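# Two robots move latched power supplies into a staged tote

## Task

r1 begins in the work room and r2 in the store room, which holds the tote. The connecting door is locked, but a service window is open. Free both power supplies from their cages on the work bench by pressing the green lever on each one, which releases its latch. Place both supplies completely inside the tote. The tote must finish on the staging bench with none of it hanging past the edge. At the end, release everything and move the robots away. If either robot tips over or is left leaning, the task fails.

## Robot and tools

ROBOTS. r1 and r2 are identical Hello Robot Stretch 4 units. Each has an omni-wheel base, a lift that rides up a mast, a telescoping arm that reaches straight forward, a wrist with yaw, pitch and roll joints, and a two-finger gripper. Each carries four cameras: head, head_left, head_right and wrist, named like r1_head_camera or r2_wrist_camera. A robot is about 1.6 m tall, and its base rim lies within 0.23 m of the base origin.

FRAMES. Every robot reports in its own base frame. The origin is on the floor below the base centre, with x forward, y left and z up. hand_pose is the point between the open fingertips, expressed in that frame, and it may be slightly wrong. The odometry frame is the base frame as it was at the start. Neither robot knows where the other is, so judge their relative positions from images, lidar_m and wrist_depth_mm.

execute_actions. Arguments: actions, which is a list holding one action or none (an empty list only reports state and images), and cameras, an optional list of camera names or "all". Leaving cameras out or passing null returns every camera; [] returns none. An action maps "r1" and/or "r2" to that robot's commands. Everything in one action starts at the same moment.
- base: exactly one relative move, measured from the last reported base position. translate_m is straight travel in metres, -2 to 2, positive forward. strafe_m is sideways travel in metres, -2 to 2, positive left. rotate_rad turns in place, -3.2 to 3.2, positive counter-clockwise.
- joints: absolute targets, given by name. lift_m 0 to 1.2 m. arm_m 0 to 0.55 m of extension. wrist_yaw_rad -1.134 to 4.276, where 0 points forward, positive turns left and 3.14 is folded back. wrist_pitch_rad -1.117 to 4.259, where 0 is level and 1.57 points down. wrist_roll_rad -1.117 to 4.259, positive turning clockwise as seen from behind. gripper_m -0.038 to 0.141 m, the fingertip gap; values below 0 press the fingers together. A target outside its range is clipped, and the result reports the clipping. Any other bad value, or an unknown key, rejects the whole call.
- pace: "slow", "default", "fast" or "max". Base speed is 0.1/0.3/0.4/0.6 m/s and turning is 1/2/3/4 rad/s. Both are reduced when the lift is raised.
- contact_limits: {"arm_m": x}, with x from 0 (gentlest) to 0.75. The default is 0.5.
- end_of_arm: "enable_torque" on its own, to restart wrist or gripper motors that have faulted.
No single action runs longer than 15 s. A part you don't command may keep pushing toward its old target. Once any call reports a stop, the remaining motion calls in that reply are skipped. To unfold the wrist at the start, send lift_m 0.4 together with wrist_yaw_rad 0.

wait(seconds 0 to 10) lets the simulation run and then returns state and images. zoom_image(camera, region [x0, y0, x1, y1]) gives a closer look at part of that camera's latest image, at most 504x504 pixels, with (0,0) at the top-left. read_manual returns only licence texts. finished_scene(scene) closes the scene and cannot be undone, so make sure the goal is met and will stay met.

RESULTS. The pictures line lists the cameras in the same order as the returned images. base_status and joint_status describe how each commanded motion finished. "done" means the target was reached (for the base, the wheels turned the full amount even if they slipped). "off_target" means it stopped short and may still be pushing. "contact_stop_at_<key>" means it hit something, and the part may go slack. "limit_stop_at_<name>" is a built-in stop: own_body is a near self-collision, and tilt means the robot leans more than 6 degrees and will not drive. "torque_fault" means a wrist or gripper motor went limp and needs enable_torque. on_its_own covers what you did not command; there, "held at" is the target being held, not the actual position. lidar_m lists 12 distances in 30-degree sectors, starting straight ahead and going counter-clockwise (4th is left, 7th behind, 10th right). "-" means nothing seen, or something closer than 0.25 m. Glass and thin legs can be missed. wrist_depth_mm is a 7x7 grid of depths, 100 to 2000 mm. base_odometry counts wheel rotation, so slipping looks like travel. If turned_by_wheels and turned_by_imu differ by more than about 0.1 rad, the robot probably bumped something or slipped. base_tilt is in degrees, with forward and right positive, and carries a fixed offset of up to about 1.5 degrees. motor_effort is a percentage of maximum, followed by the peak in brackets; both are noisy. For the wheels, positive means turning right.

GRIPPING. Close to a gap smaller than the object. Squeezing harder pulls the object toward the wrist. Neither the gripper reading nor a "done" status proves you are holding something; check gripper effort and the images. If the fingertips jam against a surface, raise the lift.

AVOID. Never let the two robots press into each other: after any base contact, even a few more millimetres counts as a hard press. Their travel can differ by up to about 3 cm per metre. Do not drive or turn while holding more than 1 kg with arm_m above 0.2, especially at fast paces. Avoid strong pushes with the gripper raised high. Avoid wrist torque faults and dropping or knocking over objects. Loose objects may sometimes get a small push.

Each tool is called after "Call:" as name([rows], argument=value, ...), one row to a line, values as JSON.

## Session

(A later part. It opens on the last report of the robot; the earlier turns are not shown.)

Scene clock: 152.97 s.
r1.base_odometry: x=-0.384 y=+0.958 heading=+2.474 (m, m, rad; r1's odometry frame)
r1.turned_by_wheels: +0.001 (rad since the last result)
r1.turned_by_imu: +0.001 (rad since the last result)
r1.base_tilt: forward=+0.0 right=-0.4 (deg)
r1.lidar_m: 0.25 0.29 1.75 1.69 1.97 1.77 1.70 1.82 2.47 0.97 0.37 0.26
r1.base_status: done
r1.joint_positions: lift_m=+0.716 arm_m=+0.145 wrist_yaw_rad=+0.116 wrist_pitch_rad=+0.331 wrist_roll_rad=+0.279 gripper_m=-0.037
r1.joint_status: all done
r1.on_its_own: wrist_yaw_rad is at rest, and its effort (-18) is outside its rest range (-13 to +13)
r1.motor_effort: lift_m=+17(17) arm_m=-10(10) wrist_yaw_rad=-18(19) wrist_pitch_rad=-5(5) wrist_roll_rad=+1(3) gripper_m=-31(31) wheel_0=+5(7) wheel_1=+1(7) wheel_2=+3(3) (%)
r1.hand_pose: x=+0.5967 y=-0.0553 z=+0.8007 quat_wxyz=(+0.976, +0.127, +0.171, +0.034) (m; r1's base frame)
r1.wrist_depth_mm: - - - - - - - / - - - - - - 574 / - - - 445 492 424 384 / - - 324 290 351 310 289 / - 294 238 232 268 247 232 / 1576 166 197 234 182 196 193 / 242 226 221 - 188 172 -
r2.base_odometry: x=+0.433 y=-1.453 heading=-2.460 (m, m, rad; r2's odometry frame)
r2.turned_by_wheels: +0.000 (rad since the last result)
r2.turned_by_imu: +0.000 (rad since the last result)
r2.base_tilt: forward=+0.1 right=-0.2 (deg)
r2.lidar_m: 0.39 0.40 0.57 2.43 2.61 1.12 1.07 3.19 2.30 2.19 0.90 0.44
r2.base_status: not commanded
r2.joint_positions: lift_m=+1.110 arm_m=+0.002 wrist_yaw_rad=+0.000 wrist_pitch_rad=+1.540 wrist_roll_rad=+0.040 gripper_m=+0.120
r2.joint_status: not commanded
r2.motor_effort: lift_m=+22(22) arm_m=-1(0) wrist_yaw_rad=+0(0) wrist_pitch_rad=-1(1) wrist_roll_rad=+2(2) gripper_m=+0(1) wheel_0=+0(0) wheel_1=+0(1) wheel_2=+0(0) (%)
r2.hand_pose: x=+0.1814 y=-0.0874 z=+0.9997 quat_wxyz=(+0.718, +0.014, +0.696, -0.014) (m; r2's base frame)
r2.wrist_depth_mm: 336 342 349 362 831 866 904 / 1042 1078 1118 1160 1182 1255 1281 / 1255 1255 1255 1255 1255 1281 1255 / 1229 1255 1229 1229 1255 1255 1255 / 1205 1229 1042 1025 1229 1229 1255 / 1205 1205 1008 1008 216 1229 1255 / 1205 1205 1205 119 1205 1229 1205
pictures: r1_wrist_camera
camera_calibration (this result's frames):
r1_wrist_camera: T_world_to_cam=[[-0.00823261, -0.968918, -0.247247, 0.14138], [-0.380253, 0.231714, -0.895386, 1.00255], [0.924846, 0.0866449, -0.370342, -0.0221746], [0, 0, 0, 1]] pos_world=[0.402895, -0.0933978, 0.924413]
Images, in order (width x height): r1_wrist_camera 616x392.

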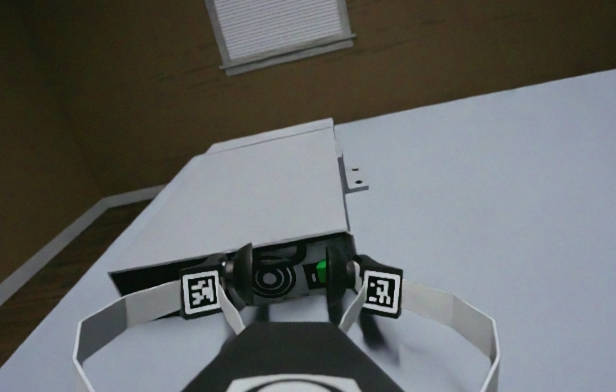

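Call:
execute_actions([
  {"r1":{"joints":{"arm_m":0.139}}},
], cameras=["r1_wrist_camera"])

Call:
zoom_image(camera="r1_wrist_camera", region=[190, 210, 410, 340])

Scene clock: 153.63 s.
r1.base_odometry: x=-0.384 y=+0.959 heading=+2.473 (m, m, rad; r1's odometry frame)
r1.turned_by_wheels: -0.001 (rad since the last result)
r1.turned_by_imu: -0.001 (rad since the last result)
r1.base_tilt: forward=+0.0 right=-0.4 (deg)
r1.lidar_m: 0.26 0.27 1.72 1.69 1.97 1.77 1.71 1.81 2.47 0.96 0.37 0.26
r1.base_status: not commanded
r1.joint_positions: lift_m=+0.716 arm_m=+0.140 wrist_yaw_rad=+0.108 wrist_pitch_rad=+0.333 wrist_roll_rad=+0.280 gripper_m=-0.037
r1.joint_status: all done
r1.motor_effort: lift_m=+18(18) arm_m=-5(9) wrist_yaw_rad=+4(20) wrist_pitch_rad=-11(11) wrist_roll_rad=+0(2) gripper_m=-20(31) wheel_0=-1(5) wheel_1=+0(2) wheel_2=-1(3) (%)
r1.hand_pose: x=+0.5912 y=-0.0574 z=+0.8000 quat_wxyz=(+0.976, +0.128, +0.171, +0.030) (m; r1's base frame)
r1.wrist_depth_mm: - - - - - - - / - - - - - - 564 / - - - 449 488 418 377 / - - 319 291 345 307 283 / - 289 242 235 267 245 230 / 319 268 181 202 175 202 190 / 242 220 219 - 186 168 -
r2.base_odometry: x=+0.433 y=-1.453 heading=-2.460 (m, m, rad; r2's odometry frame)
r2.turned_by_wheels: +0.000 (rad since the last result)
r2.turned_by_imu: +0.000 (rad since the last result)
r2.base_tilt: forward=+0.1 right=-0.2 (deg)
r2.lidar_m: 0.38 0.43 0.58 2.42 2.60 1.13 1.06 3.20 2.33 2.20 0.90 0.39
r2.base_status: not commanded
r2.joint_positions: lift_m=+1.110 arm_m=+0.002 wrist_yaw_rad=+0.000 wrist_pitch_rad=+1.540 wrist_roll_rad=+0.040 gripper_m=+0.120
r2.joint_status: not commanded
r2.motor_effort: lift_m=+22(22) arm_m=+0(0) wrist_yaw_rad=+0(0) wrist_pitch_rad=-1(1) wrist_roll_rad=-1(2) gripper_m=-3(1) wheel_0=+0(0) wheel_1=+0(0) wheel_2=+1(0) (%)
r2.hand_pose: x=+0.1814 y=-0.0874 z=+0.9997 quat_wxyz=(+0.718, +0.014, +0.696, -0.014) (m; r2's base frame)
r2.wrist_depth_mm: 334 343 351 359 842 866 891 / 1042 1078 1118 1182 1182 1229 1281 / 1229 1255 1281 1255 1229 1255 1255 / 1205 1229 1229 1255 1229 1229 1255 / 1229 1205 1025 1025 1229 1229 1229 / 1205 1229 991 1008 216 1229 1229 / 1182 1205 1182 119 1205 1205 1229
pictures: r1_wrist_camera
camera_calibration (this result's frames):
r1_wrist_camera: T_world_to_cam=[[-0.0164852, -0.968683, -0.247754, 0.144354], [-0.380517, 0.23522, -0.894359, 0.999858], [0.924627, 0.0795308, -0.372477, -0.0157588], [0, 0, 0, 1]] pos_world=[0.397413, -0.0941, 0.924127]
Images, in order (width x height): r1_wrist_camera 616x392.

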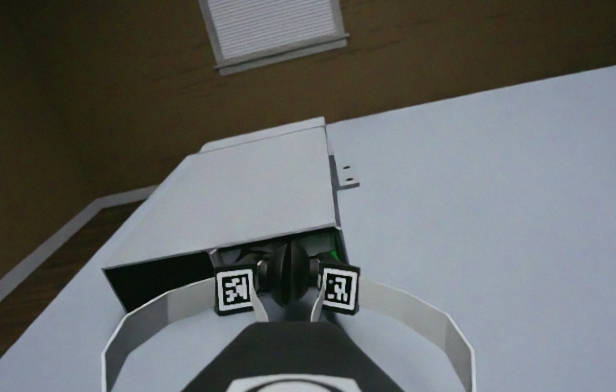

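Region (190, 210, 410, 340) of r1_wrist_camera's 616x392 image, scaled by 2.291; it fills the top 298 rows of this view, and the rest is white.

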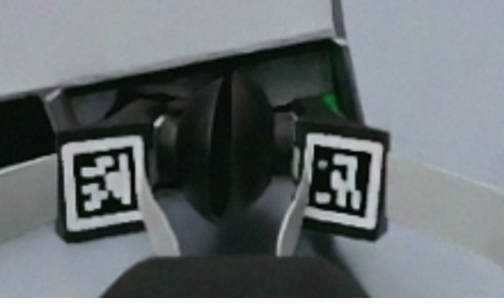

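Call:
execute_actions([
  {"r1":{"joints":{"arm_m":0.10,"gripper_m":0.09,"lift_m":0.724}}},
], cameras=[])

Call:
execute_actions([
  {"r1":{"base":{"strafe_m":0.051},"joints":{"arm_m":0.132,"wrist_yaw_rad":-0.10}}},
], cameras=["r1_wrist_camera"])

Scene clock: 155.97 s.
r1.base_odometry: x=-0.384 y=+0.959 heading=+2.473 (m, m, rad; r1's odometry frame)
r1.turned_by_wheels: +0.000 (rad since the last result)
r1.turned_by_imu: +0.000 (rad since the last result)
r1.base_tilt: forward=-0.1 right=-0.3 (deg)
r1.lidar_m: 0.25 0.29 1.71 1.70 1.99 1.75 1.71 1.84 2.46 0.99 0.36 0.27
r1.base_status: not commanded
r1.joint_positions: lift_m=+0.724 arm_m=+0.102 wrist_yaw_rad=+0.110 wrist_pitch_rad=+0.332 wrist_roll_rad=+0.280 gripper_m=+0.090
r1.joint_status: all done
r1.motor_effort: lift_m=+22(24) arm_m=-9(9) wrist_yaw_rad=-1(4) wrist_pitch_rad=-8(10) wrist_roll_rad=+0(0) gripper_m=-1(19) wheel_0=-1(1) wheel_1=+0(0) wheel_2=-1(1) (%)
r1.hand_pose: x=+0.5531 y=-0.0570 z=+0.8079 quat_wxyz=(+0.976, +0.128, +0.171, +0.031) (m; r1's base frame)
r1.wrist_depth_mm: - - - - - - - / - - - - - - 591 / - - - 480 512 442 399 / - - 343 314 368 327 298 / - 353 282 282 276 258 246 / 1708 277 251 244 209 213 201 / 255 233 229 - 196 178 176
r2.base_odometry: x=+0.433 y=-1.453 heading=-2.460 (m, m, rad; r2's odometry frame)
r2.turned_by_wheels: +0.000 (rad since the last result)
r2.turned_by_imu: +0.001 (rad since the last result)
r2.base_tilt: forward=+0.1 right=-0.2 (deg)
r2.lidar_m: 0.39 0.43 0.57 2.44 2.62 1.13 1.08 3.20 2.33 2.21 0.90 0.40
r2.base_status: not commanded
r2.joint_positions: lift_m=+1.110 arm_m=+0.002 wrist_yaw_rad=+0.000 wrist_pitch_rad=+1.540 wrist_roll_rad=+0.040 gripper_m=+0.120
r2.joint_status: not commanded
r2.motor_effort: lift_m=+22(22) arm_m=+0(0) wrist_yaw_rad=+0(0) wrist_pitch_rad=-1(1) wrist_roll_rad=-2(2) gripper_m=-2(0) wheel_0=+0(0) wheel_1=+0(1) wheel_2=+0(0) (%)
r2.hand_pose: x=+0.1814 y=-0.0874 z=+0.9997 quat_wxyz=(+0.718, +0.014, +0.696, -0.014) (m; r2's base frame)
r2.wrist_depth_mm: 334 342 351 362 831 866 891 / 1042 1078 1118 1182 1182 1229 1281 / 1229 1205 1255 1229 1255 1255 1281 / 1255 1229 1229 1255 1255 1255 1229 / 1205 1255 1025 1025 1229 1229 1229 / 1229 1205 1008 1025 216 1205 1229 / 1182 1205 1182 119 1205 1229 1229
pictures: none
No camera images: the call's "cameras" was empty. Leave "cameras" out to get every camera's image.

Scene clock: 157.10 s.
r1.base_odometry: x=-0.416 y=+0.918 heading=+2.473 (m, m, rad; r1's odometry frame)
r1.turned_by_wheels: +0.000 (rad since the last result)
r1.turned_by_imu: +0.000 (rad since the last result)
r1.base_tilt: forward=-0.1 right=-0.3 (deg)
r1.lidar_m: 0.26 0.28 1.70 1.65 1.95 1.75 1.70 1.81 2.51 0.96 0.37 0.26
r1.base_status: done
r1.joint_positions: lift_m=+0.724 arm_m=+0.130 wrist_yaw_rad=-0.100 wrist_pitch_rad=+0.332 wrist_roll_rad=+0.280 gripper_m=+0.090
r1.joint_status: all done
r1.motor_effort: lift_m=+22(23) arm_m=+9(8) wrist_yaw_rad=-2(7) wrist_pitch_rad=-8(7) wrist_roll_rad=-2(1) gripper_m=-1(2) wheel_0=+1(8) wheel_1=-2(7) wheel_2=+1(1) (%)
r1.hand_pose: x=+0.5640 y=-0.1142 z=+0.8079 quat_wxyz=(+0.974, +0.146, +0.157, -0.072) (m; r1's base frame)
r1.wrist_depth_mm: - - - - - - - / - - - - - 707 580 / - - - 603 512 445 399 / - 521 343 357 362 329 298 / - 296 264 273 274 257 244 / 327 268 249 243 210 213 201 / 254 233 231 - 196 179 177
r2.base_odometry: x=+0.433 y=-1.453 heading=-2.460 (m, m, rad; r2's odometry frame)
r2.turned_by_wheels: +0.000 (rad since the last result)
r2.turned_by_imu: +0.000 (rad since the last result)
r2.base_tilt: forward=+0.1 right=-0.2 (deg)
r2.lidar_m: 0.38 0.40 0.60 2.42 2.59 1.11 1.07 3.22 2.29 2.24 0.92 0.42
r2.base_status: not commanded
r2.joint_positions: lift_m=+1.110 arm_m=+0.002 wrist_yaw_rad=+0.000 wrist_pitch_rad=+1.540 wrist_roll_rad=+0.040 gripper_m=+0.120
r2.joint_status: not commanded
r2.motor_effort: lift_m=+22(22) arm_m=+0(0) wrist_yaw_rad=+0(0) wrist_pitch_rad=-1(2) wrist_roll_rad=-1(1) gripper_m=+0(0) wheel_0=+0(0) wheel_1=+0(0) wheel_2=+0(0) (%)
r2.hand_pose: x=+0.1814 y=-0.0874 z=+0.9997 quat_wxyz=(+0.718, +0.014, +0.696, -0.014) (m; r2's base frame)
r2.wrist_depth_mm: 336 342 351 359 842 878 904 / 1060 1078 1098 1160 1160 1229 1255 / 1229 1255 1255 1255 1255 1255 1255 / 1229 1255 1255 1255 1255 1255 1229 / 1229 1229 1042 1008 1229 1255 1255 / 1205 1205 1008 1008 216 1229 1229 / 1205 1205 1205 119 1205 1205 1255
pictures: r1_wrist_camera
camera_calibration (this result's frames):
r1_wrist_camera: T_world_to_cam=[[-0.216077, -0.944388, -0.247874, 0.206345], [-0.322805, 0.308693, -0.89471, 0.98602], [0.92147, -0.113311, -0.371555, -0.00409765], [0, 0, 0, 1]] pos_world=[0.366654, -0.109972, 0.931827]
Images, in order (width x height): r1_wrist_camera 616x392.

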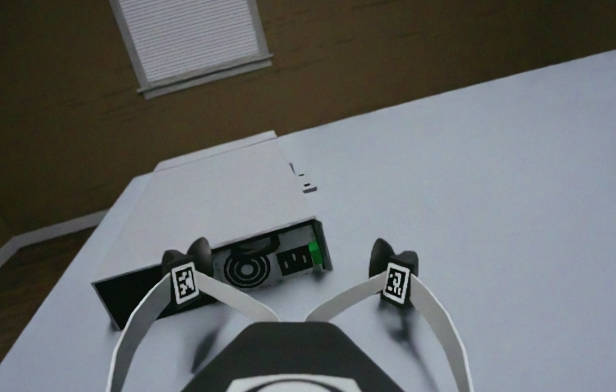

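Call:
execute_actions([
  {"r1":{"joints":{"arm_m":0.150,"gripper_m":0.075},"pace":"slow"}},
], cameras=[])

Call:
execute_actions([
  {"r1":{"joints":{"arm_m":0.153,"gripper_m":0.02,"lift_m":0.722}}},
], cameras=["r1_wrist_camera"])

Call:
zoom_image(camera="r1_wrist_camera", region=[170, 210, 390, 340])

Scene clock: 158.47 s.
r1.base_odometry: x=-0.416 y=+0.918 heading=+2.473 (m, m, rad; r1's odometry frame)
r1.turned_by_wheels: +0.000 (rad since the last result)
r1.turned_by_imu: +0.000 (rad since the last result)
r1.base_tilt: forward=-0.1 right=-0.4 (deg)
r1.lidar_m: 0.26 0.26 1.68 1.65 1.92 1.75 1.71 1.83 2.52 0.95 0.41 0.29
r1.base_status: not commanded
r1.joint_positions: lift_m=+0.724 arm_m=+0.147 wrist_yaw_rad=-0.100 wrist_pitch_rad=+0.332 wrist_roll_rad=+0.280 gripper_m=+0.075
r1.joint_status: all done
r1.motor_effort: lift_m=+21(23) arm_m=+14(11) wrist_yaw_rad=+0(0) wrist_pitch_rad=-7(9) wrist_roll_rad=+1(1) gripper_m=-1(2) wheel_0=+2(2) wheel_1=+1(2) wheel_2=-2(2) (%)
r1.hand_pose: x=+0.5810 y=-0.1143 z=+0.8081 quat_wxyz=(+0.974, +0.146, +0.157, -0.072) (m; r1's base frame)
r1.wrist_depth_mm: - - - - - - - / - - - - - - 597 / - - - 603 517 445 404 / - 530 343 357 366 327 301 / - 286 247 255 273 259 247 / 327 239 250 246 204 214 202 / 256 236 232 - 198 178 177
r2.base_odometry: x=+0.433 y=-1.453 heading=-2.460 (m, m, rad; r2's odometry frame)
r2.turned_by_wheels: +0.000 (rad since the last result)
r2.turned_by_imu: +0.000 (rad since the last result)
r2.base_tilt: forward=+0.1 right=-0.2 (deg)
r2.lidar_m: 0.40 0.40 0.57 2.44 2.63 1.13 1.08 3.20 2.31 2.20 0.91 0.42
r2.base_status: not commanded
r2.joint_positions: lift_m=+1.110 arm_m=+0.002 wrist_yaw_rad=+0.000 wrist_pitch_rad=+1.540 wrist_roll_rad=+0.040 gripper_m=+0.120
r2.joint_status: not commanded
r2.motor_effort: lift_m=+22(22) arm_m=-1(1) wrist_yaw_rad=+0(0) wrist_pitch_rad=-1(1) wrist_roll_rad=+0(1) gripper_m=-1(2) wheel_0=+0(0) wheel_1=-1(0) wheel_2=+0(0) (%)
r2.hand_pose: x=+0.1814 y=-0.0874 z=+0.9997 quat_wxyz=(+0.718, +0.014, +0.696, -0.014) (m; r2's base frame)
r2.wrist_depth_mm: 336 342 353 362 831 878 891 / 1042 1060 1098 1160 1160 1229 1281 / 1255 1229 1255 1255 1281 1255 1255 / 1205 1229 1229 1255 1229 1229 1281 / 1229 1205 1025 1025 1205 1255 1229 / 1205 1229 991 1008 215 1205 1255 / 1205 1205 1205 119 1255 1229 1205
pictures: none
No camera images: the call's "cameras" was empty. Leave "cameras" out to get every camera's image.

Scene clock: 159.83 s.
r1.base_odometry: x=-0.416 y=+0.918 heading=+2.475 (m, m, rad; r1's odometry frame)
r1.turned_by_wheels: +0.001 (rad since the last result)
r1.turned_by_imu: +0.002 (rad since the last result)
r1.base_tilt: forward=-0.1 right=-0.4 (deg)
r1.lidar_m: 0.26 0.28 1.70 1.65 1.95 1.77 1.71 1.80 2.53 0.95 0.39 0.27
r1.base_status: not commanded
r1.joint_positions: lift_m=+0.722 arm_m=+0.151 wrist_yaw_rad=-0.083 wrist_pitch_rad=+0.327 wrist_roll_rad=+0.280 gripper_m=+0.020
r1.joint_status: all done
r1.on_its_own: wrist_yaw_rad is at rest, and its effort (-50) is outside its rest range (-13 to +13)
r1.motor_effort: lift_m=+14(19) arm_m=+10(16) wrist_yaw_rad=-50(50) wrist_pitch_rad=+7(8) wrist_roll_rad=-1(0) gripper_m=-18(20) wheel_0=+11(11) wheel_1=+4(3) wheel_2=+5(5) (%)
r1.hand_pose: x=+0.5871 y=-0.1098 z=+0.8079 quat_wxyz=(+0.975, +0.144, +0.155, -0.063) (m; r1's base frame)
r1.wrist_depth_mm: - - - - - - - / - - - - - - 603 / - - - 580 525 455 402 / - - 351 332 370 327 301 / - 315 242 244 282 259 245 / 1756 233 210 236 189 214 202 / 259 238 234 - 196 178 177
r2.base_odometry: x=+0.433 y=-1.453 heading=-2.460 (m, m, rad; r2's odometry frame)
r2.turned_by_wheels: +0.000 (rad since the last result)
r2.turned_by_imu: +0.000 (rad since the last result)
r2.base_tilt: forward=+0.1 right=-0.2 (deg)
r2.lidar_m: 0.38 0.41 0.58 2.42 2.61 1.12 1.06 3.19 2.31 2.23 0.91 0.39
r2.base_status: not commanded
r2.joint_positions: lift_m=+1.110 arm_m=+0.002 wrist_yaw_rad=+0.000 wrist_pitch_rad=+1.540 wrist_roll_rad=+0.040 gripper_m=+0.120
r2.joint_status: not commanded
r2.motor_effort: lift_m=+22(22) arm_m=+0(0) wrist_yaw_rad=+0(0) wrist_pitch_rad=+0(1) wrist_roll_rad=+1(1) gripper_m=-2(1) wheel_0=+0(0) wheel_1=+0(0) wheel_2=+0(0) (%)
r2.hand_pose: x=+0.1814 y=-0.0874 z=+0.9997 quat_wxyz=(+0.718, +0.014, +0.696, -0.014) (m; r2's base frame)
r2.wrist_depth_mm: 336 342 351 359 831 866 891 / 1025 1078 1118 1182 1160 1229 1281 / 1229 1229 1255 1255 1255 1281 1255 / 1205 1255 1255 1229 1229 1255 1255 / 1205 1229 1042 1008 1229 1255 1229 / 1205 1205 1008 991 216 1229 1205 / 1205 1205 1205 119 1229 1205 1229
pictures: r1_wrist_camera
camera_calibration (this result's frames):
r1_wrist_camera: T_world_to_cam=[[-0.199118, -0.947953, -0.248471, 0.205588], [-0.323455, 0.302913, -0.896449, 0.993347], [0.925056, -0.0981296, -0.366935, -0.0290341], [0, 0, 0, 1]] pos_world=[0.389097, -0.108859, 0.930914]
Images, in order (width x height): r1_wrist_camera 616x392.

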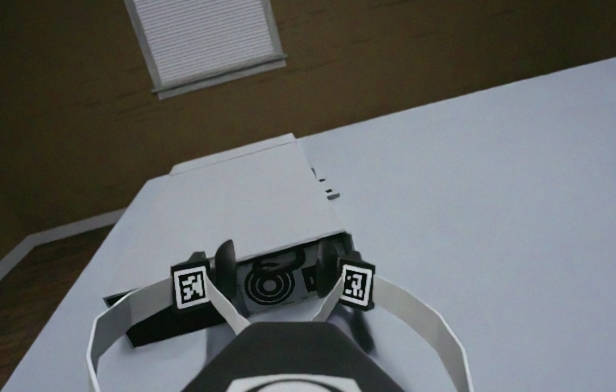

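Region (170, 210, 390, 340) of r1_wrist_camera's 616x392 image, scaled by 2.291; it fills the top 298 rows of this view, and the rest is white.

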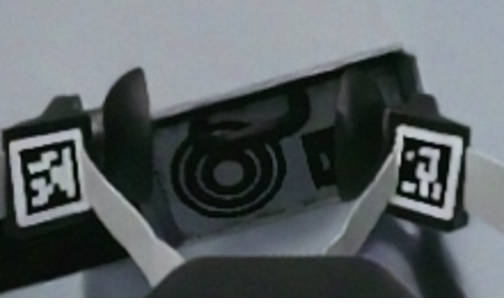

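Call:
execute_actions([
  {"r1":{"joints":{"arm_m":0.135,"gripper_m":0.068,"lift_m":0.722}}},
], cameras=["r1_wrist_camera"])

Call:
zoom_image(camera="r1_wrist_camera", region=[170, 210, 390, 340])

Scene clock: 161.20 s.
r1.base_odometry: x=-0.416 y=+0.918 heading=+2.473 (m, m, rad; r1's odometry frame)
r1.turned_by_wheels: -0.001 (rad since the last result)
r1.turned_by_imu: -0.001 (rad since the last result)
r1.base_tilt: forward=-0.1 right=-0.4 (deg)
r1.lidar_m: 0.25 0.29 1.69 1.66 1.94 1.76 1.69 1.81 2.53 0.99 0.36 0.27
r1.base_status: not commanded
r1.joint_positions: lift_m=+0.722 arm_m=+0.136 wrist_yaw_rad=-0.100 wrist_pitch_rad=+0.332 wrist_roll_rad=+0.280 gripper_m=+0.068
r1.joint_status: all done
r1.motor_effort: lift_m=+16(17) arm_m=-8(10) wrist_yaw_rad=-2(57) wrist_pitch_rad=-6(11) wrist_roll_rad=+0(0) gripper_m=-3(19) wheel_0=+2(11) wheel_1=+0(3) wheel_2=+1(7) (%)
r1.hand_pose: x=+0.5701 y=-0.1141 z=+0.8066 quat_wxyz=(+0.974, +0.146, +0.156, -0.072) (m; r1's base frame)
r1.wrist_depth_mm: - - - - - - - / - - - - - 691 585 / - - - 591 512 439 394 / - 521 340 353 362 324 297 / - 285 256 266 264 256 242 / 322 265 245 239 210 212 200 / 251 229 228 - 193 178 175
r2.base_odometry: x=+0.433 y=-1.453 heading=-2.460 (m, m, rad; r2's odometry frame)
r2.turned_by_wheels: +0.000 (rad since the last result)
r2.turned_by_imu: +0.000 (rad since the last result)
r2.base_tilt: forward=+0.1 right=-0.2 (deg)
r2.lidar_m: 0.37 0.42 0.57 2.45 2.65 1.13 1.07 3.20 2.29 2.22 0.88 0.38
r2.base_status: not commanded
r2.joint_positions: lift_m=+1.110 arm_m=+0.002 wrist_yaw_rad=+0.000 wrist_pitch_rad=+1.540 wrist_roll_rad=+0.040 gripper_m=+0.120
r2.joint_status: not commanded
r2.motor_effort: lift_m=+22(22) arm_m=+0(0) wrist_yaw_rad=+0(0) wrist_pitch_rad=-2(2) wrist_roll_rad=-2(1) gripper_m=-1(1) wheel_0=+0(0) wheel_1=+0(0) wheel_2=+0(0) (%)
r2.hand_pose: x=+0.1814 y=-0.0874 z=+0.9997 quat_wxyz=(+0.718, +0.014, +0.696, -0.014) (m; r2's base frame)
r2.wrist_depth_mm: 334 343 349 362 842 878 891 / 1042 1078 1098 1138 1160 1229 1255 / 1229 1255 1255 1229 1255 1281 1255 / 1205 1229 1255 1229 1229 1255 1255 / 1205 1229 1060 1008 1229 1255 1255 / 1205 1205 1008 1008 216 1229 1229 / 1205 1205 1182 119 1229 1229 1229
pictures: r1_wrist_camera
camera_calibration (this result's frames):
r1_wrist_camera: T_world_to_cam=[[-0.215852, -0.944404, -0.248009, 0.207328], [-0.322206, 0.308661, -0.894937, 0.986648], [0.921733, -0.113264, -0.370918, -0.0108579], [0, 0, 0, 1]] pos_world=[0.372664, -0.109968, 0.930379]
Images, in order (width x height): r1_wrist_camera 616x392.

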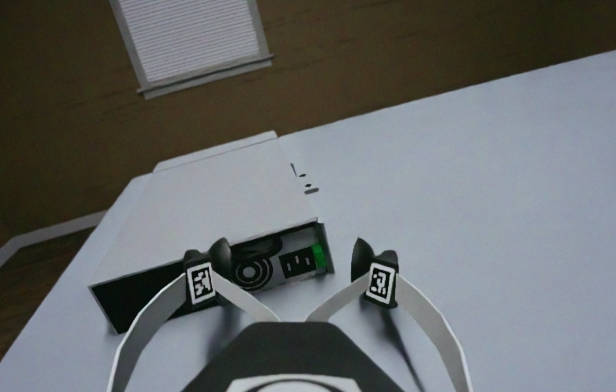

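Region (170, 210, 390, 340) of r1_wrist_camera's 616x392 image, scaled by 2.291; it fills the top 298 rows of this view, and the rest is white.

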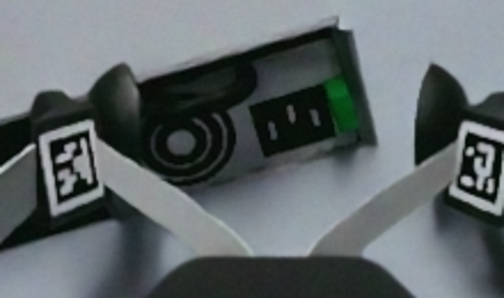

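Call:
execute_actions([
  {"r1":{"joints":{"arm_m":0.144,"gripper_m":0.055},"pace":"slow"}},
], cameras=[])

Call:
execute_actions([
  {"r1":{"joints":{"arm_m":0.156},"pace":"slow"}},
], cameras=["r1_wrist_camera"])

Call:
zoom_image(camera="r1_wrist_camera", region=[170, 210, 390, 340])

Scene clock: 162.63 s.
r1.base_odometry: x=-0.416 y=+0.918 heading=+2.473 (m, m, rad; r1's odometry frame)
r1.turned_by_wheels: +0.000 (rad since the last result)
r1.turned_by_imu: +0.000 (rad since the last result)
r1.base_tilt: forward=-0.1 right=-0.4 (deg)
r1.lidar_m: 0.28 0.26 1.68 1.63 1.94 1.78 1.68 1.83 2.55 0.96 0.37 0.26
r1.base_status: not commanded
r1.joint_positions: lift_m=+0.722 arm_m=+0.142 wrist_yaw_rad=-0.100 wrist_pitch_rad=+0.332 wrist_roll_rad=+0.280 gripper_m=+0.055
r1.joint_status: all done
r1.motor_effort: lift_m=+16(17) arm_m=+10(10) wrist_yaw_rad=-2(2) wrist_pitch_rad=-8(8) wrist_roll_rad=+2(1) gripper_m=-2(1) wheel_0=+2(2) wheel_1=+0(0) wheel_2=+1(1) (%)
r1.hand_pose: x=+0.5758 y=-0.1142 z=+0.8063 quat_wxyz=(+0.974, +0.146, +0.157, -0.072) (m; r1's base frame)
r1.wrist_depth_mm: - - - - - - - / - - - - - 691 591 / - - - 591 508 436 397 / - 521 336 353 362 324 296 / - 283 251 256 271 254 242 / 320 267 198 238 202 210 199 / 253 229 228 - 193 175 174
r2.base_odometry: x=+0.433 y=-1.453 heading=-2.460 (m, m, rad; r2's odometry frame)
r2.turned_by_wheels: +0.000 (rad since the last result)
r2.turned_by_imu: +0.000 (rad since the last result)
r2.base_tilt: forward=+0.1 right=-0.3 (deg)
r2.lidar_m: 0.37 0.42 0.54 2.43 2.61 1.13 1.07 3.19 2.30 2.22 0.90 0.41
r2.base_status: not commanded
r2.joint_positions: lift_m=+1.110 arm_m=+0.002 wrist_yaw_rad=+0.000 wrist_pitch_rad=+1.540 wrist_roll_rad=+0.040 gripper_m=+0.120
r2.joint_status: not commanded
r2.motor_effort: lift_m=+22(22) arm_m=-1(1) wrist_yaw_rad=+0(0) wrist_pitch_rad=-1(1) wrist_roll_rad=-2(1) gripper_m=+0(1) wheel_0=+0(0) wheel_1=-1(0) wheel_2=+0(0) (%)
r2.hand_pose: x=+0.1814 y=-0.0874 z=+0.9997 quat_wxyz=(+0.718, +0.014, +0.696, -0.014) (m; r2's base frame)
r2.wrist_depth_mm: 338 343 351 362 842 878 917 / 1060 1060 1138 1160 1160 1229 1255 / 1229 1229 1255 1229 1255 1255 1255 / 1229 1229 1229 1255 1229 1229 1255 / 1229 1229 1042 1008 1255 1229 1229 / 1205 1205 991 1008 215 1229 1229 / 1205 1205 1205 119 1205 1205 1229
pictures: none
No camera images: the call's "cameras" was empty. Leave "cameras" out to get every camera's image.

Scene clock: 163.60 s.
r1.base_odometry: x=-0.416 y=+0.918 heading=+2.473 (m, m, rad; r1's odometry frame)
r1.turned_by_wheels: +0.000 (rad since the last result)
r1.turned_by_imu: +0.000 (rad since the last result)
r1.base_tilt: forward=-0.1 right=-0.3 (deg)
r1.lidar_m: 0.25 0.28 1.68 1.64 1.91 1.78 1.71 1.82 2.52 0.97 0.37 0.27
r1.base_status: not commanded
r1.joint_positions: lift_m=+0.722 arm_m=+0.153 wrist_yaw_rad=-0.104 wrist_pitch_rad=+0.337 wrist_roll_rad=+0.279 gripper_m=+0.055
r1.joint_status: all done
r1.motor_effort: lift_m=+16(17) arm_m=+18(18) wrist_yaw_rad=+9(9) wrist_pitch_rad=-21(22) wrist_roll_rad=+1(1) gripper_m=-1(3) wheel_0=+5(5) wheel_1=+2(3) wheel_2=-6(6) (%)
r1.hand_pose: x=+0.5854 y=-0.1152 z=+0.8050 quat_wxyz=(+0.974, +0.146, +0.159, -0.074) (m; r1's base frame)
r1.wrist_depth_mm: - - - - - - - / - - - - - 661 569 / - - - 574 496 427 387 / - 480 330 342 353 315 293 / - 272 244 248 264 250 239 / 312 240 237 234 201 207 196 / 248 226 225 - 191 174 172
r2.base_odometry: x=+0.433 y=-1.453 heading=-2.460 (m, m, rad; r2's odometry frame)
r2.turned_by_wheels: +0.000 (rad since the last result)
r2.turned_by_imu: +0.000 (rad since the last result)
r2.base_tilt: forward=+0.1 right=-0.3 (deg)
r2.lidar_m: 0.39 0.42 0.58 2.44 2.62 1.13 1.06 3.18 2.31 2.23 0.91 0.43
r2.base_status: not commanded
r2.joint_positions: lift_m=+1.110 arm_m=+0.002 wrist_yaw_rad=+0.000 wrist_pitch_rad=+1.540 wrist_roll_rad=+0.040 gripper_m=+0.120
r2.joint_status: not commanded
r2.motor_effort: lift_m=+22(22) arm_m=-1(1) wrist_yaw_rad=+0(0) wrist_pitch_rad=-1(1) wrist_roll_rad=+0(0) gripper_m=-1(1) wheel_0=+0(0) wheel_1=+0(0) wheel_2=+0(0) (%)
r2.hand_pose: x=+0.1814 y=-0.0874 z=+0.9997 quat_wxyz=(+0.718, +0.014, +0.696, -0.014) (m; r2's base frame)
r2.wrist_depth_mm: 336 343 347 359 831 866 904 / 1042 1078 1118 1160 1182 1255 1255 / 1229 1255 1255 1205 1255 1255 1255 / 1229 1229 1229 1229 1229 1255 1255 / 1205 1229 1025 1025 1255 1229 1255 / 1205 1205 991 1008 216 1229 1229 / 1205 1205 1205 119 1229 1205 1205
pictures: r1_wrist_camera
camera_calibration (this result's frames):
r1_wrist_camera: T_world_to_cam=[[-0.221022, -0.943532, -0.246772, 0.211393], [-0.325977, 0.309949, -0.893124, 0.991438], [0.919178, -0.116958, -0.376075, -0.0204191], [0, 0, 0, 1]] pos_world=[0.388677, -0.110227, 0.929964]
Images, in order (width x height): r1_wrist_camera 616x392.

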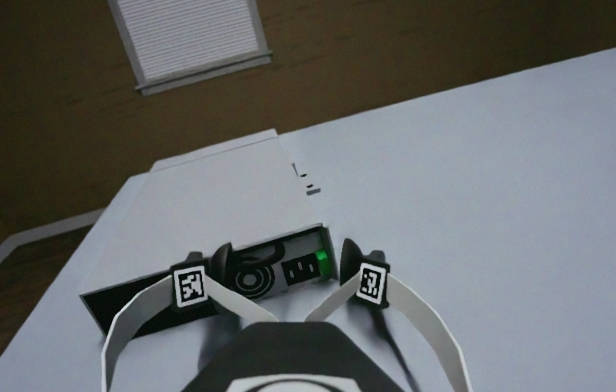

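Region (170, 210, 390, 340) of r1_wrist_camera's 616x392 image, scaled by 2.291; it fills the top 298 rows of this view, and the rest is white.

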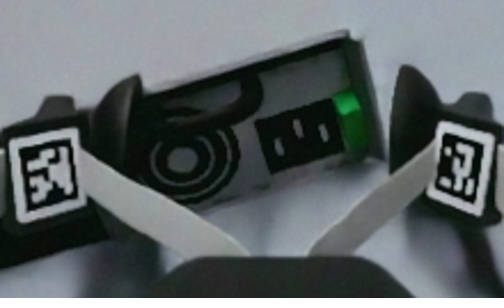

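Call:
execute_actions([
  {"r1":{"joints":{"gripper_m":0.02,"arm_m":0.153}}},
], cameras=["r1_wrist_camera"])

Call:
zoom_image(camera="r1_wrist_camera", region=[170, 210, 390, 340])

Scene clock: 164.87 s.
r1.base_odometry: x=-0.416 y=+0.918 heading=+2.474 (m, m, rad; r1's odometry frame)
r1.turned_by_wheels: +0.001 (rad since the last result)
r1.turned_by_imu: +0.001 (rad since the last result)
r1.base_tilt: forward=+0.0 right=-0.4 (deg)
r1.lidar_m: 0.25 0.25 1.70 1.62 1.92 1.76 1.70 1.82 2.50 0.95 0.37 0.27
r1.base_status: not commanded
r1.joint_positions: lift_m=+0.722 arm_m=+0.153 wrist_yaw_rad=-0.094 wrist_pitch_rad=+0.336 wrist_roll_rad=+0.279 gripper_m=+0.020
r1.joint_status: all done
r1.on_its_own: wrist_yaw_rad is at rest, and its effort (-20) is outside its rest range (-13 to +13)
r1.motor_effort: lift_m=+17(16) arm_m=+1(15) wrist_yaw_rad=-20(21) wrist_pitch_rad=-17(21) wrist_roll_rad=+1(2) gripper_m=-11(13) wheel_0=+8(9) wheel_1=+3(3) wheel_2=-2(6) (%)
r1.hand_pose: x=+0.5867 y=-0.1125 z=+0.8055 quat_wxyz=(+0.974, +0.145, +0.159, -0.069) (m; r1's base frame)
r1.wrist_depth_mm: - - - - - - - / - - - - - 683 574 / - - - 564 500 430 389 / - 574 334 329 355 320 293 / - 277 244 242 276 252 241 / 322 237 239 234 189 209 196 / 249 229 227 - 191 176 173
r2.base_odometry: x=+0.433 y=-1.453 heading=-2.460 (m, m, rad; r2's odometry frame)
r2.turned_by_wheels: +0.000 (rad since the last result)
r2.turned_by_imu: +0.000 (rad since the last result)
r2.base_tilt: forward=+0.1 right=-0.2 (deg)
r2.lidar_m: 0.39 0.42 0.57 2.43 2.60 1.12 1.06 3.20 2.30 2.21 0.90 0.39
r2.base_status: not commanded
r2.joint_positions: lift_m=+1.110 arm_m=+0.002 wrist_yaw_rad=+0.000 wrist_pitch_rad=+1.540 wrist_roll_rad=+0.040 gripper_m=+0.120
r2.joint_status: not commanded
r2.motor_effort: lift_m=+22(22) arm_m=+0(0) wrist_yaw_rad=+0(0) wrist_pitch_rad=-1(1) wrist_roll_rad=+1(2) gripper_m=-1(2) wheel_0=+0(0) wheel_1=+0(0) wheel_2=+0(0) (%)
r2.hand_pose: x=+0.1814 y=-0.0874 z=+0.9997 quat_wxyz=(+0.718, +0.014, +0.696, -0.014) (m; r2's base frame)
r2.wrist_depth_mm: 338 342 351 362 831 866 891 / 1025 1078 1118 1160 1160 1255 1255 / 1255 1255 1229 1255 1255 1255 1281 / 1229 1255 1255 1229 1229 1255 1281 / 1205 1205 1025 1025 1229 1229 1229 / 1205 1229 991 1008 216 1229 1255 / 1182 1182 1205 119 1205 1229 1205
pictures: r1_wrist_camera
camera_calibration (this result's frames):
r1_wrist_camera: T_world_to_cam=[[-0.210894, -0.945793, -0.246979, 0.208299], [-0.327637, 0.306439, -0.893728, 0.992517], [0.920966, -0.107563, -0.374503, -0.022409], [0, 0, 0, 1]] pos_world=[0.389752, -0.109548, 0.930093]
Images, in order (width x height): r1_wrist_camera 616x392.

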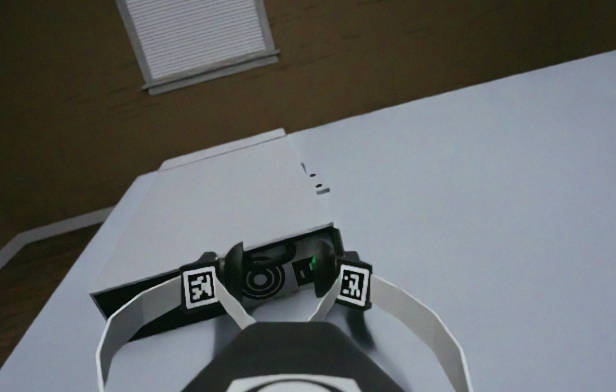

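Region (170, 210, 390, 340) of r1_wrist_camera's 616x392 image, scaled by 2.291; it fills the top 298 rows of this view, and the rest is white.

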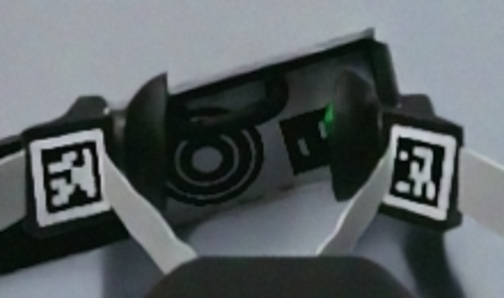

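Good, lever caught. Squeeze while advancing.

Call:
execute_actions([
  {"r1":{"joints":{"gripper_m":-0.01,"arm_m":0.166,"lift_m":0.719},"pace":"slow"}},
], cameras=[])

Call:
execute_actions([
  {"r1":{"joints":{"gripper_m":-0.038,"arm_m":0.176,"lift_m":0.716},"pace":"slow"}},
], cameras=["r1_wrist_camera"])

Call:
zoom_image(camera="r1_wrist_camera", region=[170, 210, 390, 340])

Scene clock: 166.40 s.
r1.base_odometry: x=-0.416 y=+0.918 heading=+2.474 (m, m, rad; r1's odometry frame)
r1.turned_by_wheels: +0.000 (rad since the last result)
r1.turned_by_imu: +0.004 (rad since the last result)
r1.base_tilt: forward=-0.1 right=-0.4 (deg)
r1.lidar_m: 0.26 0.29 1.65 1.66 1.95 1.76 1.69 1.83 2.52 0.96 0.36 0.28
r1.base_status: not commanded
r1.joint_positions: lift_m=+0.719 arm_m=+0.163 wrist_yaw_rad=-0.101 wrist_pitch_rad=+0.336 wrist_roll_rad=+0.279 gripper_m=-0.009
r1.joint_status: all done
r1.motor_effort: lift_m=+15(16) arm_m=+15(18) wrist_yaw_rad=+1(20) wrist_pitch_rad=-18(18) wrist_roll_rad=+3(2) gripper_m=-22(22) wheel_0=+9(9) wheel_1=+4(5) wheel_2=-5(5) (%)
r1.hand_pose: x=+0.5964 y=-0.1144 z=+0.8025 quat_wxyz=(+0.974, +0.145, +0.158, -0.072) (m; r1's base frame)
r1.wrist_depth_mm: - - - - - - - / - - - - - 661 574 / - - - 554 488 418 379 / - 504 320 319 347 314 287 / - 267 234 236 270 247 235 / 309 171 232 229 187 202 193 / 243 229 221 - 189 172 -
r2.base_odometry: x=+0.433 y=-1.453 heading=-2.460 (m, m, rad; r2's odometry frame)
r2.turned_by_wheels: +0.000 (rad since the last result)
r2.turned_by_imu: +0.000 (rad since the last result)
r2.base_tilt: forward=+0.1 right=-0.2 (deg)
r2.lidar_m: 0.38 0.42 0.59 2.42 2.60 1.11 1.07 3.19 2.31 2.23 0.91 0.41
r2.base_status: not commanded
r2.joint_positions: lift_m=+1.110 arm_m=+0.002 wrist_yaw_rad=+0.000 wrist_pitch_rad=+1.540 wrist_roll_rad=+0.040 gripper_m=+0.120
r2.joint_status: not commanded
r2.motor_effort: lift_m=+22(22) arm_m=-1(0) wrist_yaw_rad=+0(0) wrist_pitch_rad=-1(0) wrist_roll_rad=+1(0) gripper_m=+0(1) wheel_0=+0(0) wheel_1=+0(0) wheel_2=+1(0) (%)
r2.hand_pose: x=+0.1814 y=-0.0874 z=+0.9997 quat_wxyz=(+0.718, +0.014, +0.696, -0.014) (m; r2's base frame)
r2.wrist_depth_mm: 336 343 351 359 831 866 891 / 1042 1078 1098 1160 1182 1229 1255 / 1255 1229 1255 1229 1255 1255 1255 / 1205 1229 1229 1229 1229 1255 1255 / 1229 1229 1042 1008 1205 1255 1255 / 1205 1205 1008 1025 216 1229 1255 / 1205 1205 1205 119 1229 1205 1229
pictures: none
No camera images: the call's "cameras" was empty. Leave "cameras" out to get every camera's image.

Scene clock: 167.60 s.
r1.base_odometry: x=-0.415 y=+0.918 heading=+2.472 (m, m, rad; r1's odometry frame)
r1.turned_by_wheels: -0.002 (rad since the last result)
r1.turned_by_imu: +0.015 (rad since the last result)
r1.base_tilt: forward=-0.1 right=-0.4 (deg)
r1.lidar_m: 0.26 0.29 1.67 1.63 1.96 1.74 1.71 1.81 2.52 0.91 0.37 0.28
r1.base_status: not commanded
r1.joint_positions: lift_m=+0.716 arm_m=+0.173 wrist_yaw_rad=-0.113 wrist_pitch_rad=+0.333 wrist_roll_rad=+0.279 gripper_m=-0.037
r1.joint_status: all done
r1.on_its_own: wrist_yaw_rad is at rest, and its effort (+34) is outside its rest range (-13 to +13)
r1.motor_effort: lift_m=+14(15) arm_m=+16(19) wrist_yaw_rad=+34(45) wrist_pitch_rad=-10(19) wrist_roll_rad=+0(2) gripper_m=-25(27) wheel_0=-1(9) wheel_1=+0(4) wheel_2=-11(12) (%)
r1.hand_pose: x=+0.6052 y=-0.1175 z=+0.8003 quat_wxyz=(+0.974, +0.146, +0.156, -0.078) (m; r1's base frame)
r1.wrist_depth_mm: - - - - - - - / - - - - - - 574 / - - - 539 492 427 384 / - 517 320 294 347 312 287 / - 268 233 229 266 247 233 / 312 168 198 231 180 196 193 / 237 228 220 - 189 173 -
r2.base_odometry: x=+0.433 y=-1.453 heading=-2.460 (m, m, rad; r2's odometry frame)
r2.turned_by_wheels: +0.000 (rad since the last result)
r2.turned_by_imu: +0.000 (rad since the last result)
r2.base_tilt: forward=+0.2 right=-0.3 (deg)
r2.lidar_m: 0.38 0.40 0.55 2.44 2.62 1.14 1.07 3.20 2.31 2.21 0.90 0.40
r2.base_status: not commanded
r2.joint_positions: lift_m=+1.110 arm_m=+0.002 wrist_yaw_rad=+0.000 wrist_pitch_rad=+1.540 wrist_roll_rad=+0.040 gripper_m=+0.120
r2.joint_status: not commanded
r2.motor_effort: lift_m=+22(22) arm_m=-1(0) wrist_yaw_rad=+0(0) wrist_pitch_rad=-2(1) wrist_roll_rad=+0(1) gripper_m=-1(2) wheel_0=+0(0) wheel_1=-1(0) wheel_2=+0(0) (%)
r2.hand_pose: x=+0.1814 y=-0.0874 z=+0.9997 quat_wxyz=(+0.718, +0.014, +0.696, -0.014) (m; r2's base frame)
r2.wrist_depth_mm: 336 342 351 359 831 866 891 / 1042 1060 1098 1160 1160 1229 1255 / 1229 1229 1255 1255 1255 1281 1281 / 1229 1229 1229 1229 1229 1229 1255 / 1205 1255 1025 1025 1255 1229 1255 / 1229 1205 1008 1008 215 1229 1229 / 1229 1205 1205 119 1205 1205 1229
pictures: r1_wrist_camera
camera_calibration (this result's frames):
r1_wrist_camera: T_world_to_cam=[[-0.228246, -0.941735, -0.247062, 0.217224], [-0.319848, 0.312205, -0.894553, 0.992083], [0.919566, -0.125156, -0.372471, -0.0447569], [0, 0, 0, 1]] pos_world=[0.408053, -0.110767, 0.924468]
Images, in order (width x height): r1_wrist_camera 616x392.

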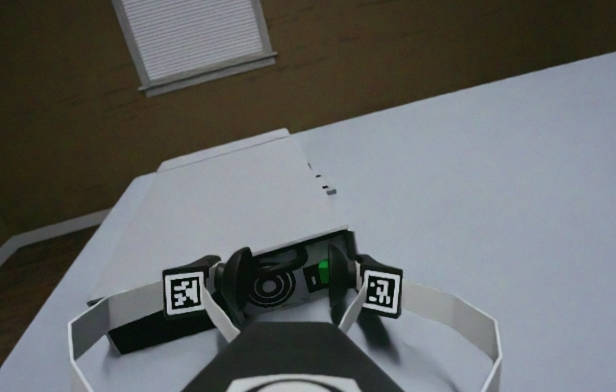

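Region (170, 210, 390, 340) of r1_wrist_camera's 616x392 image, scaled by 2.291; it fills the top 298 rows of this view, and the rest is white.

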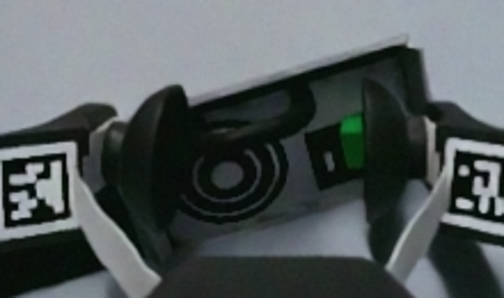

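Call:
execute_actions([
  {"r1":{"base":{"rotate_rad":-0.012},"joints":{"arm_m":0.168},"pace":"slow"}},
], cameras=["r1_wrist_camera"])

Call:
zoom_image(camera="r1_wrist_camera", region=[170, 210, 390, 340])

Scene clock: 168.57 s.
r1.base_odometry: x=-0.415 y=+0.918 heading=+2.460 (m, m, rad; r1's odometry frame)
r1.turned_by_wheels: -0.012 (rad since the last result)
r1.turned_by_imu: -0.011 (rad since the last result)
r1.base_tilt: forward=-0.1 right=-0.4 (deg)
r1.lidar_m: 0.26 0.30 1.67 1.64 1.94 1.75 1.70 1.80 2.54 0.95 0.37 0.26
r1.base_status: done
r1.joint_positions: lift_m=+0.716 arm_m=+0.169 wrist_yaw_rad=-0.100 wrist_pitch_rad=+0.332 wrist_roll_rad=+0.280 gripper_m=-0.037
r1.joint_status: all done
r1.motor_effort: lift_m=+15(15) arm_m=-5(18) wrist_yaw_rad=+0(35) wrist_pitch_rad=-6(11) wrist_roll_rad=-2(1) gripper_m=-24(26) wheel_0=+6(4) wheel_1=+2(3) wheel_2=-2(10) (%)
r1.hand_pose: x=+0.6024 y=-0.1142 z=+0.8006 quat_wxyz=(+0.974, +0.146, +0.157, -0.072) (m; r1's base frame)
r1.wrist_depth_mm: - - - - - - - / - - - - - - 574 / - - - 544 492 427 382 / - 564 322 298 347 312 287 / - 271 236 230 266 247 232 / 319 171 195 225 181 201 192 / 243 229 221 - 188 171 -
r2.base_odometry: x=+0.433 y=-1.453 heading=-2.460 (m, m, rad; r2's odometry frame)
r2.turned_by_wheels: +0.000 (rad since the last result)
r2.turned_by_imu: +0.000 (rad since the last result)
r2.base_tilt: forward=+0.1 right=-0.2 (deg)
r2.lidar_m: 0.39 0.42 0.57 2.44 2.60 1.14 1.07 3.21 2.33 2.19 0.90 0.42
r2.base_status: not commanded
r2.joint_positions: lift_m=+1.110 arm_m=+0.002 wrist_yaw_rad=+0.000 wrist_pitch_rad=+1.540 wrist_roll_rad=+0.040 gripper_m=+0.120
r2.joint_status: not commanded
r2.motor_effort: lift_m=+22(22) arm_m=-1(1) wrist_yaw_rad=+0(0) wrist_pitch_rad=-1(1) wrist_roll_rad=+0(2) gripper_m=-1(1) wheel_0=+0(0) wheel_1=-1(0) wheel_2=+0(0) (%)
r2.hand_pose: x=+0.1814 y=-0.0874 z=+0.9997 quat_wxyz=(+0.718, +0.014, +0.696, -0.014) (m; r2's base frame)
r2.wrist_depth_mm: 336 343 351 359 842 866 904 / 1042 1078 1118 1160 1160 1229 1255 / 1229 1255 1255 1229 1255 1255 1255 / 1229 1229 1229 1229 1255 1255 1255 / 1229 1205 1042 1008 1229 1229 1255 / 1205 1229 991 1008 216 1229 1229 / 1182 1205 1205 119 1229 1229 1229
pictures: r1_wrist_camera
camera_calibration (this result's frames):
r1_wrist_camera: T_world_to_cam=[[-0.216431, -0.944191, -0.248315, 0.213345], [-0.32239, 0.309195, -0.894686, 0.991713], [0.921533, -0.113583, -0.371317, -0.0424485], [0, 0, 0, 1]] pos_world=[0.405011, -0.110015, 0.924487]
Images, in order (width x height): r1_wrist_camera 616x392.

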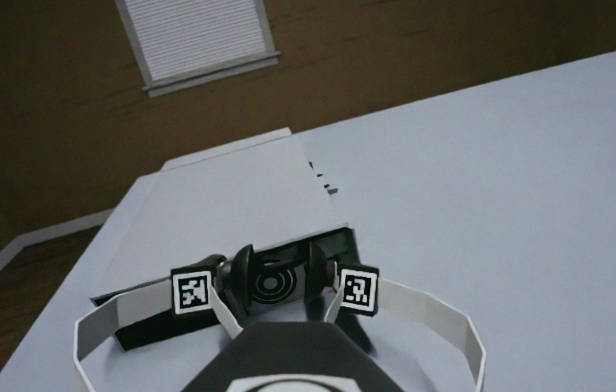

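Region (170, 210, 390, 340) of r1_wrist_camera's 616x392 image, scaled by 2.291; it fills the top 298 rows of this view, and the rest is white.

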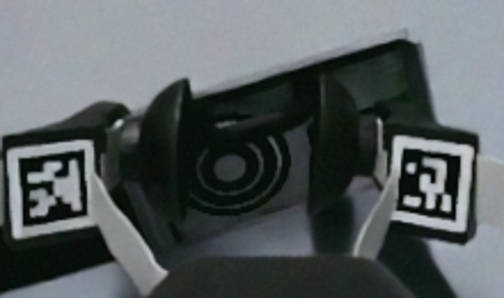

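Call:
execute_actions([
  {"r1":{"joints":{"arm_m":0.158},"pace":"slow"}},
], cameras=["r1_wrist_camera"])

Call:
zoom_image(camera="r1_wrist_camera", region=[170, 210, 390, 340])

Scene clock: 169.67 s.
r1.base_odometry: x=-0.416 y=+0.918 heading=+2.461 (m, m, rad; r1's odometry frame)
r1.turned_by_wheels: +0.000 (rad since the last result)
r1.turned_by_imu: +0.001 (rad since the last result)
r1.base_tilt: forward=+0.0 right=-0.4 (deg)
r1.lidar_m: 0.25 0.31 1.69 1.64 1.94 1.77 1.68 1.83 2.49 0.95 0.38 0.28
r1.base_status: not commanded
r1.joint_positions: lift_m=+0.716 arm_m=+0.160 wrist_yaw_rad=-0.091 wrist_pitch_rad=+0.328 wrist_roll_rad=+0.281 gripper_m=-0.037
r1.joint_status: all done
r1.on_its_own: wrist_yaw_rad is at rest, and its effort (-27) is outside its rest range (-13 to +13)
r1.motor_effort: lift_m=+17(17) arm_m=-11(20) wrist_yaw_rad=-27(31) wrist_pitch_rad=+5(6) wrist_roll_rad=-2(2) gripper_m=-31(32) wheel_0=+3(6) wheel_1=+0(2) wheel_2=+7(7) (%)
r1.hand_pose: x=+0.5949 y=-0.1120 z=+0.8015 quat_wxyz=(+0.975, +0.145, +0.155, -0.067) (m; r1's base frame)
r1.wrist_depth_mm: - - - - - - - / - - - - - - 585 / - - - 559 508 427 387 / - - 329 298 355 317 293 / - 285 239 238 268 249 236 / 340 164 194 229 181 203 194 / 251 229 223 - 189 172 -
r2.base_odometry: x=+0.433 y=-1.453 heading=-2.460 (m, m, rad; r2's odometry frame)
r2.turned_by_wheels: +0.000 (rad since the last result)
r2.turned_by_imu: +0.000 (rad since the last result)
r2.base_tilt: forward=+0.1 right=-0.2 (deg)
r2.lidar_m: 0.40 0.41 0.58 2.45 2.60 1.12 1.07 3.20 2.31 2.22 0.91 0.41
r2.base_status: not commanded
r2.joint_positions: lift_m=+1.110 arm_m=+0.002 wrist_yaw_rad=+0.000 wrist_pitch_rad=+1.540 wrist_roll_rad=+0.040 gripper_m=+0.120
r2.joint_status: not commanded
r2.motor_effort: lift_m=+22(22) arm_m=+0(1) wrist_yaw_rad=+0(0) wrist_pitch_rad=-2(0) wrist_roll_rad=+0(0) gripper_m=+0(0) wheel_0=+0(0) wheel_1=+0(1) wheel_2=+0(0) (%)
r2.hand_pose: x=+0.1814 y=-0.0874 z=+0.9997 quat_wxyz=(+0.718, +0.014, +0.696, -0.014) (m; r2's base frame)
r2.wrist_depth_mm: 338 342 351 362 831 866 891 / 1060 1078 1118 1138 1182 1255 1255 / 1229 1229 1229 1281 1255 1255 1281 / 1229 1255 1229 1255 1255 1255 1255 / 1229 1229 1042 1025 1229 1255 1229 / 1205 1205 1008 1008 215 1205 1205 / 1229 1205 1205 119 1229 1205 1229
pictures: r1_wrist_camera
camera_calibration (this result's frames):
r1_wrist_camera: T_world_to_cam=[[-0.207271, -0.946047, -0.249064, 0.209025], [-0.321307, 0.306302, -0.89607, 0.989591], [0.924013, -0.105703, -0.367459, -0.038609], [0, 0, 0, 1]] pos_world=[0.396963, -0.109447, 0.924616]
Images, in order (width x height): r1_wrist_camera 616x392.

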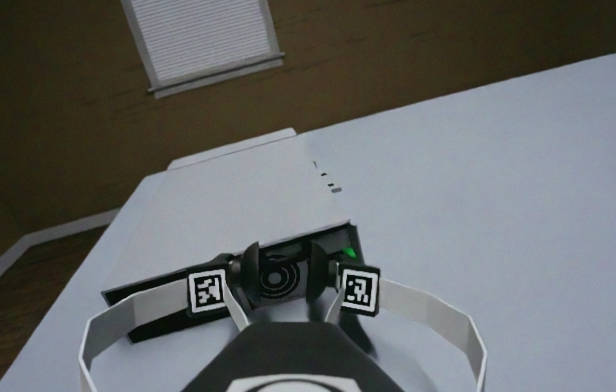

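Region (170, 210, 390, 340) of r1_wrist_camera's 616x392 image, scaled by 2.291; it fills the top 298 rows of this view, and the rest is white.

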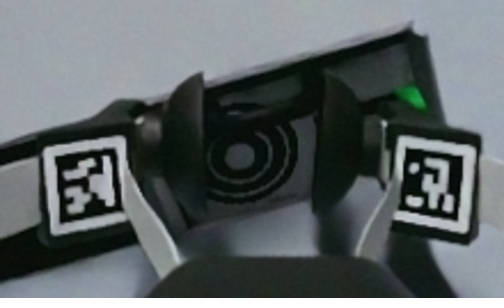

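Call:
execute_actions([
  {"r1":{"joints":{"arm_m":0.115,"gripper_m":0.075,"lift_m":0.723}}},
], cameras=[])

Call:
execute_actions([
  {"r1":{"base":{"strafe_m":-0.027},"joints":{"arm_m":0.130,"wrist_yaw_rad":0.0}}},
], cameras=["r1_wrist_camera"])

Scene clock: 171.70 s.
r1.base_odometry: x=-0.415 y=+0.918 heading=+2.460 (m, m, rad; r1's odometry frame)
r1.turned_by_wheels: -0.001 (rad since the last result)
r1.turned_by_imu: -0.001 (rad since the last result)
r1.base_tilt: forward=-0.1 right=-0.4 (deg)
r1.lidar_m: 0.27 0.30 1.66 1.66 1.94 1.75 1.70 1.79 2.50 0.96 0.38 0.27
r1.base_status: not commanded
r1.joint_positions: lift_m=+0.723 arm_m=+0.117 wrist_yaw_rad=-0.100 wrist_pitch_rad=+0.332 wrist_roll_rad=+0.280 gripper_m=+0.075
r1.joint_status: all done
r1.motor_effort: lift_m=+23(23) arm_m=-9(11) wrist_yaw_rad=+0(26) wrist_pitch_rad=-7(13) wrist_roll_rad=-3(0) gripper_m=-2(30) wheel_0=+1(4) wheel_1=-1(1) wheel_2=+2(7) (%)
r1.hand_pose: x=+0.5501 y=-0.1142 z=+0.8069 quat_wxyz=(+0.974, +0.146, +0.157, -0.072) (m; r1's base frame)
r1.wrist_depth_mm: - - - - - - - / - - - - - 683 585 / - - - 564 512 439 397 / - 591 342 338 362 325 297 / - 322 278 287 268 257 243 / 336 279 245 240 204 212 200 / 254 232 229 - 195 176 176
r2.base_odometry: x=+0.433 y=-1.453 heading=-2.460 (m, m, rad; r2's odometry frame)
r2.turned_by_wheels: +0.000 (rad since the last result)
r2.turned_by_imu: +0.000 (rad since the last result)
r2.base_tilt: forward=+0.1 right=-0.2 (deg)
r2.lidar_m: 0.40 0.40 0.58 2.41 2.62 1.15 1.03 3.19 2.30 2.22 0.90 0.40
r2.base_status: not commanded
r2.joint_positions: lift_m=+1.110 arm_m=+0.002 wrist_yaw_rad=+0.000 wrist_pitch_rad=+1.540 wrist_roll_rad=+0.040 gripper_m=+0.120
r2.joint_status: not commanded
r2.motor_effort: lift_m=+22(22) arm_m=+0(0) wrist_yaw_rad=+0(0) wrist_pitch_rad=-1(1) wrist_roll_rad=-1(0) gripper_m=+0(1) wheel_0=+0(0) wheel_1=+0(0) wheel_2=+0(0) (%)
r2.hand_pose: x=+0.1814 y=-0.0874 z=+0.9997 quat_wxyz=(+0.718, +0.014, +0.696, -0.014) (m; r2's base frame)
r2.wrist_depth_mm: 336 343 351 359 842 866 904 / 1042 1078 1118 1160 1160 1255 1255 / 1229 1229 1229 1255 1255 1229 1255 / 1229 1229 1229 1229 1255 1229 1255 / 1182 1229 1042 1025 1255 1255 1255 / 1205 1205 1008 1008 216 1205 1255 / 1205 1205 1205 119 1205 1229 1205
pictures: none
No camera images: the call's "cameras" was empty. Leave "cameras" out to get every camera's image.

Scene clock: 172.60 s.
r1.base_odometry: x=-0.398 y=+0.939 heading=+2.460 (m, m, rad; r1's odometry frame)
r1.turned_by_wheels: +0.000 (rad since the last result)
r1.turned_by_imu: +0.000 (rad since the last result)
r1.base_tilt: forward=-0.1 right=-0.4 (deg)
r1.lidar_m: 0.25 0.27 1.68 1.66 1.93 1.76 1.70 1.83 2.47 0.91 0.38 0.28
r1.base_status: done
r1.joint_positions: lift_m=+0.723 arm_m=+0.128 wrist_yaw_rad=+0.000 wrist_pitch_rad=+0.332 wrist_roll_rad=+0.280 gripper_m=+0.075
r1.joint_status: all done
r1.motor_effort: lift_m=+23(23) arm_m=+9(8) wrist_yaw_rad=-2(0) wrist_pitch_rad=-8(8) wrist_roll_rad=+0(1) gripper_m=-3(2) wheel_0=-1(6) wheel_1=+1(4) wheel_2=+1(1) (%)
r1.hand_pose: x=+0.5720 y=-0.0875 z=+0.8069 quat_wxyz=(+0.977, +0.138, +0.164, -0.023) (m; r1's base frame)
r1.wrist_depth_mm: - - - - - - - / - - - - - - 585 / - - - 517 508 442 397 / - - 340 310 362 325 298 / - 320 262 265 270 255 242 / 1618 276 246 240 204 211 200 / 253 231 229 - 196 176 176
r2.base_odometry: x=+0.433 y=-1.453 heading=-2.460 (m, m, rad; r2's odometry frame)
r2.turned_by_wheels: +0.000 (rad since the last result)
r2.turned_by_imu: +0.000 (rad since the last result)
r2.base_tilt: forward=+0.1 right=-0.2 (deg)
r2.lidar_m: 0.37 0.40 0.56 2.48 2.61 1.12 1.06 3.21 2.33 2.22 0.86 0.42
r2.base_status: not commanded
r2.joint_positions: lift_m=+1.110 arm_m=+0.002 wrist_yaw_rad=+0.000 wrist_pitch_rad=+1.540 wrist_roll_rad=+0.040 gripper_m=+0.120
r2.joint_status: not commanded
r2.motor_effort: lift_m=+21(22) arm_m=+0(1) wrist_yaw_rad=+0(0) wrist_pitch_rad=-1(2) wrist_roll_rad=+1(1) gripper_m=-1(2) wheel_0=+0(0) wheel_1=+0(0) wheel_2=+0(0) (%)
r2.hand_pose: x=+0.1814 y=-0.0874 z=+0.9997 quat_wxyz=(+0.718, +0.014, +0.696, -0.014) (m; r2's base frame)
r2.wrist_depth_mm: 336 343 351 362 831 866 891 / 1025 1060 1118 1160 1182 1205 1281 / 1229 1255 1229 1255 1229 1255 1255 / 1229 1205 1255 1229 1255 1255 1281 / 1229 1255 1042 1008 1229 1229 1255 / 1182 1205 1008 1008 216 1229 1229 / 1205 1205 1205 119 1205 1229 1229
pictures: r1_wrist_camera
camera_calibration (this result's frames):
r1_wrist_camera: T_world_to_cam=[[-0.121169, -0.961089, -0.248247, 0.177593], [-0.351766, 0.275434, -0.894649, 0.993108], [0.928213, -0.0210794, -0.371452, -0.00473086], [0, 0, 0, 1]] pos_world=[0.375251, -0.102953, 0.930812]
Images, in order (width x height): r1_wrist_camera 616x392.

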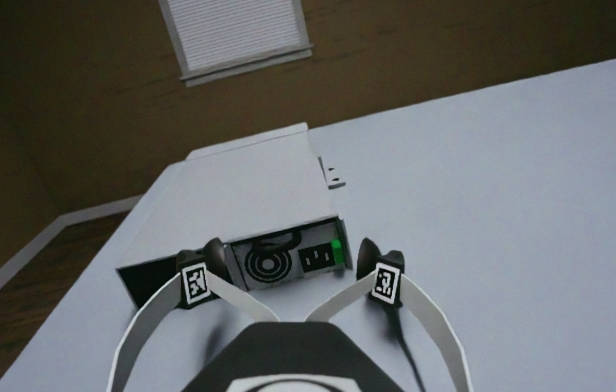

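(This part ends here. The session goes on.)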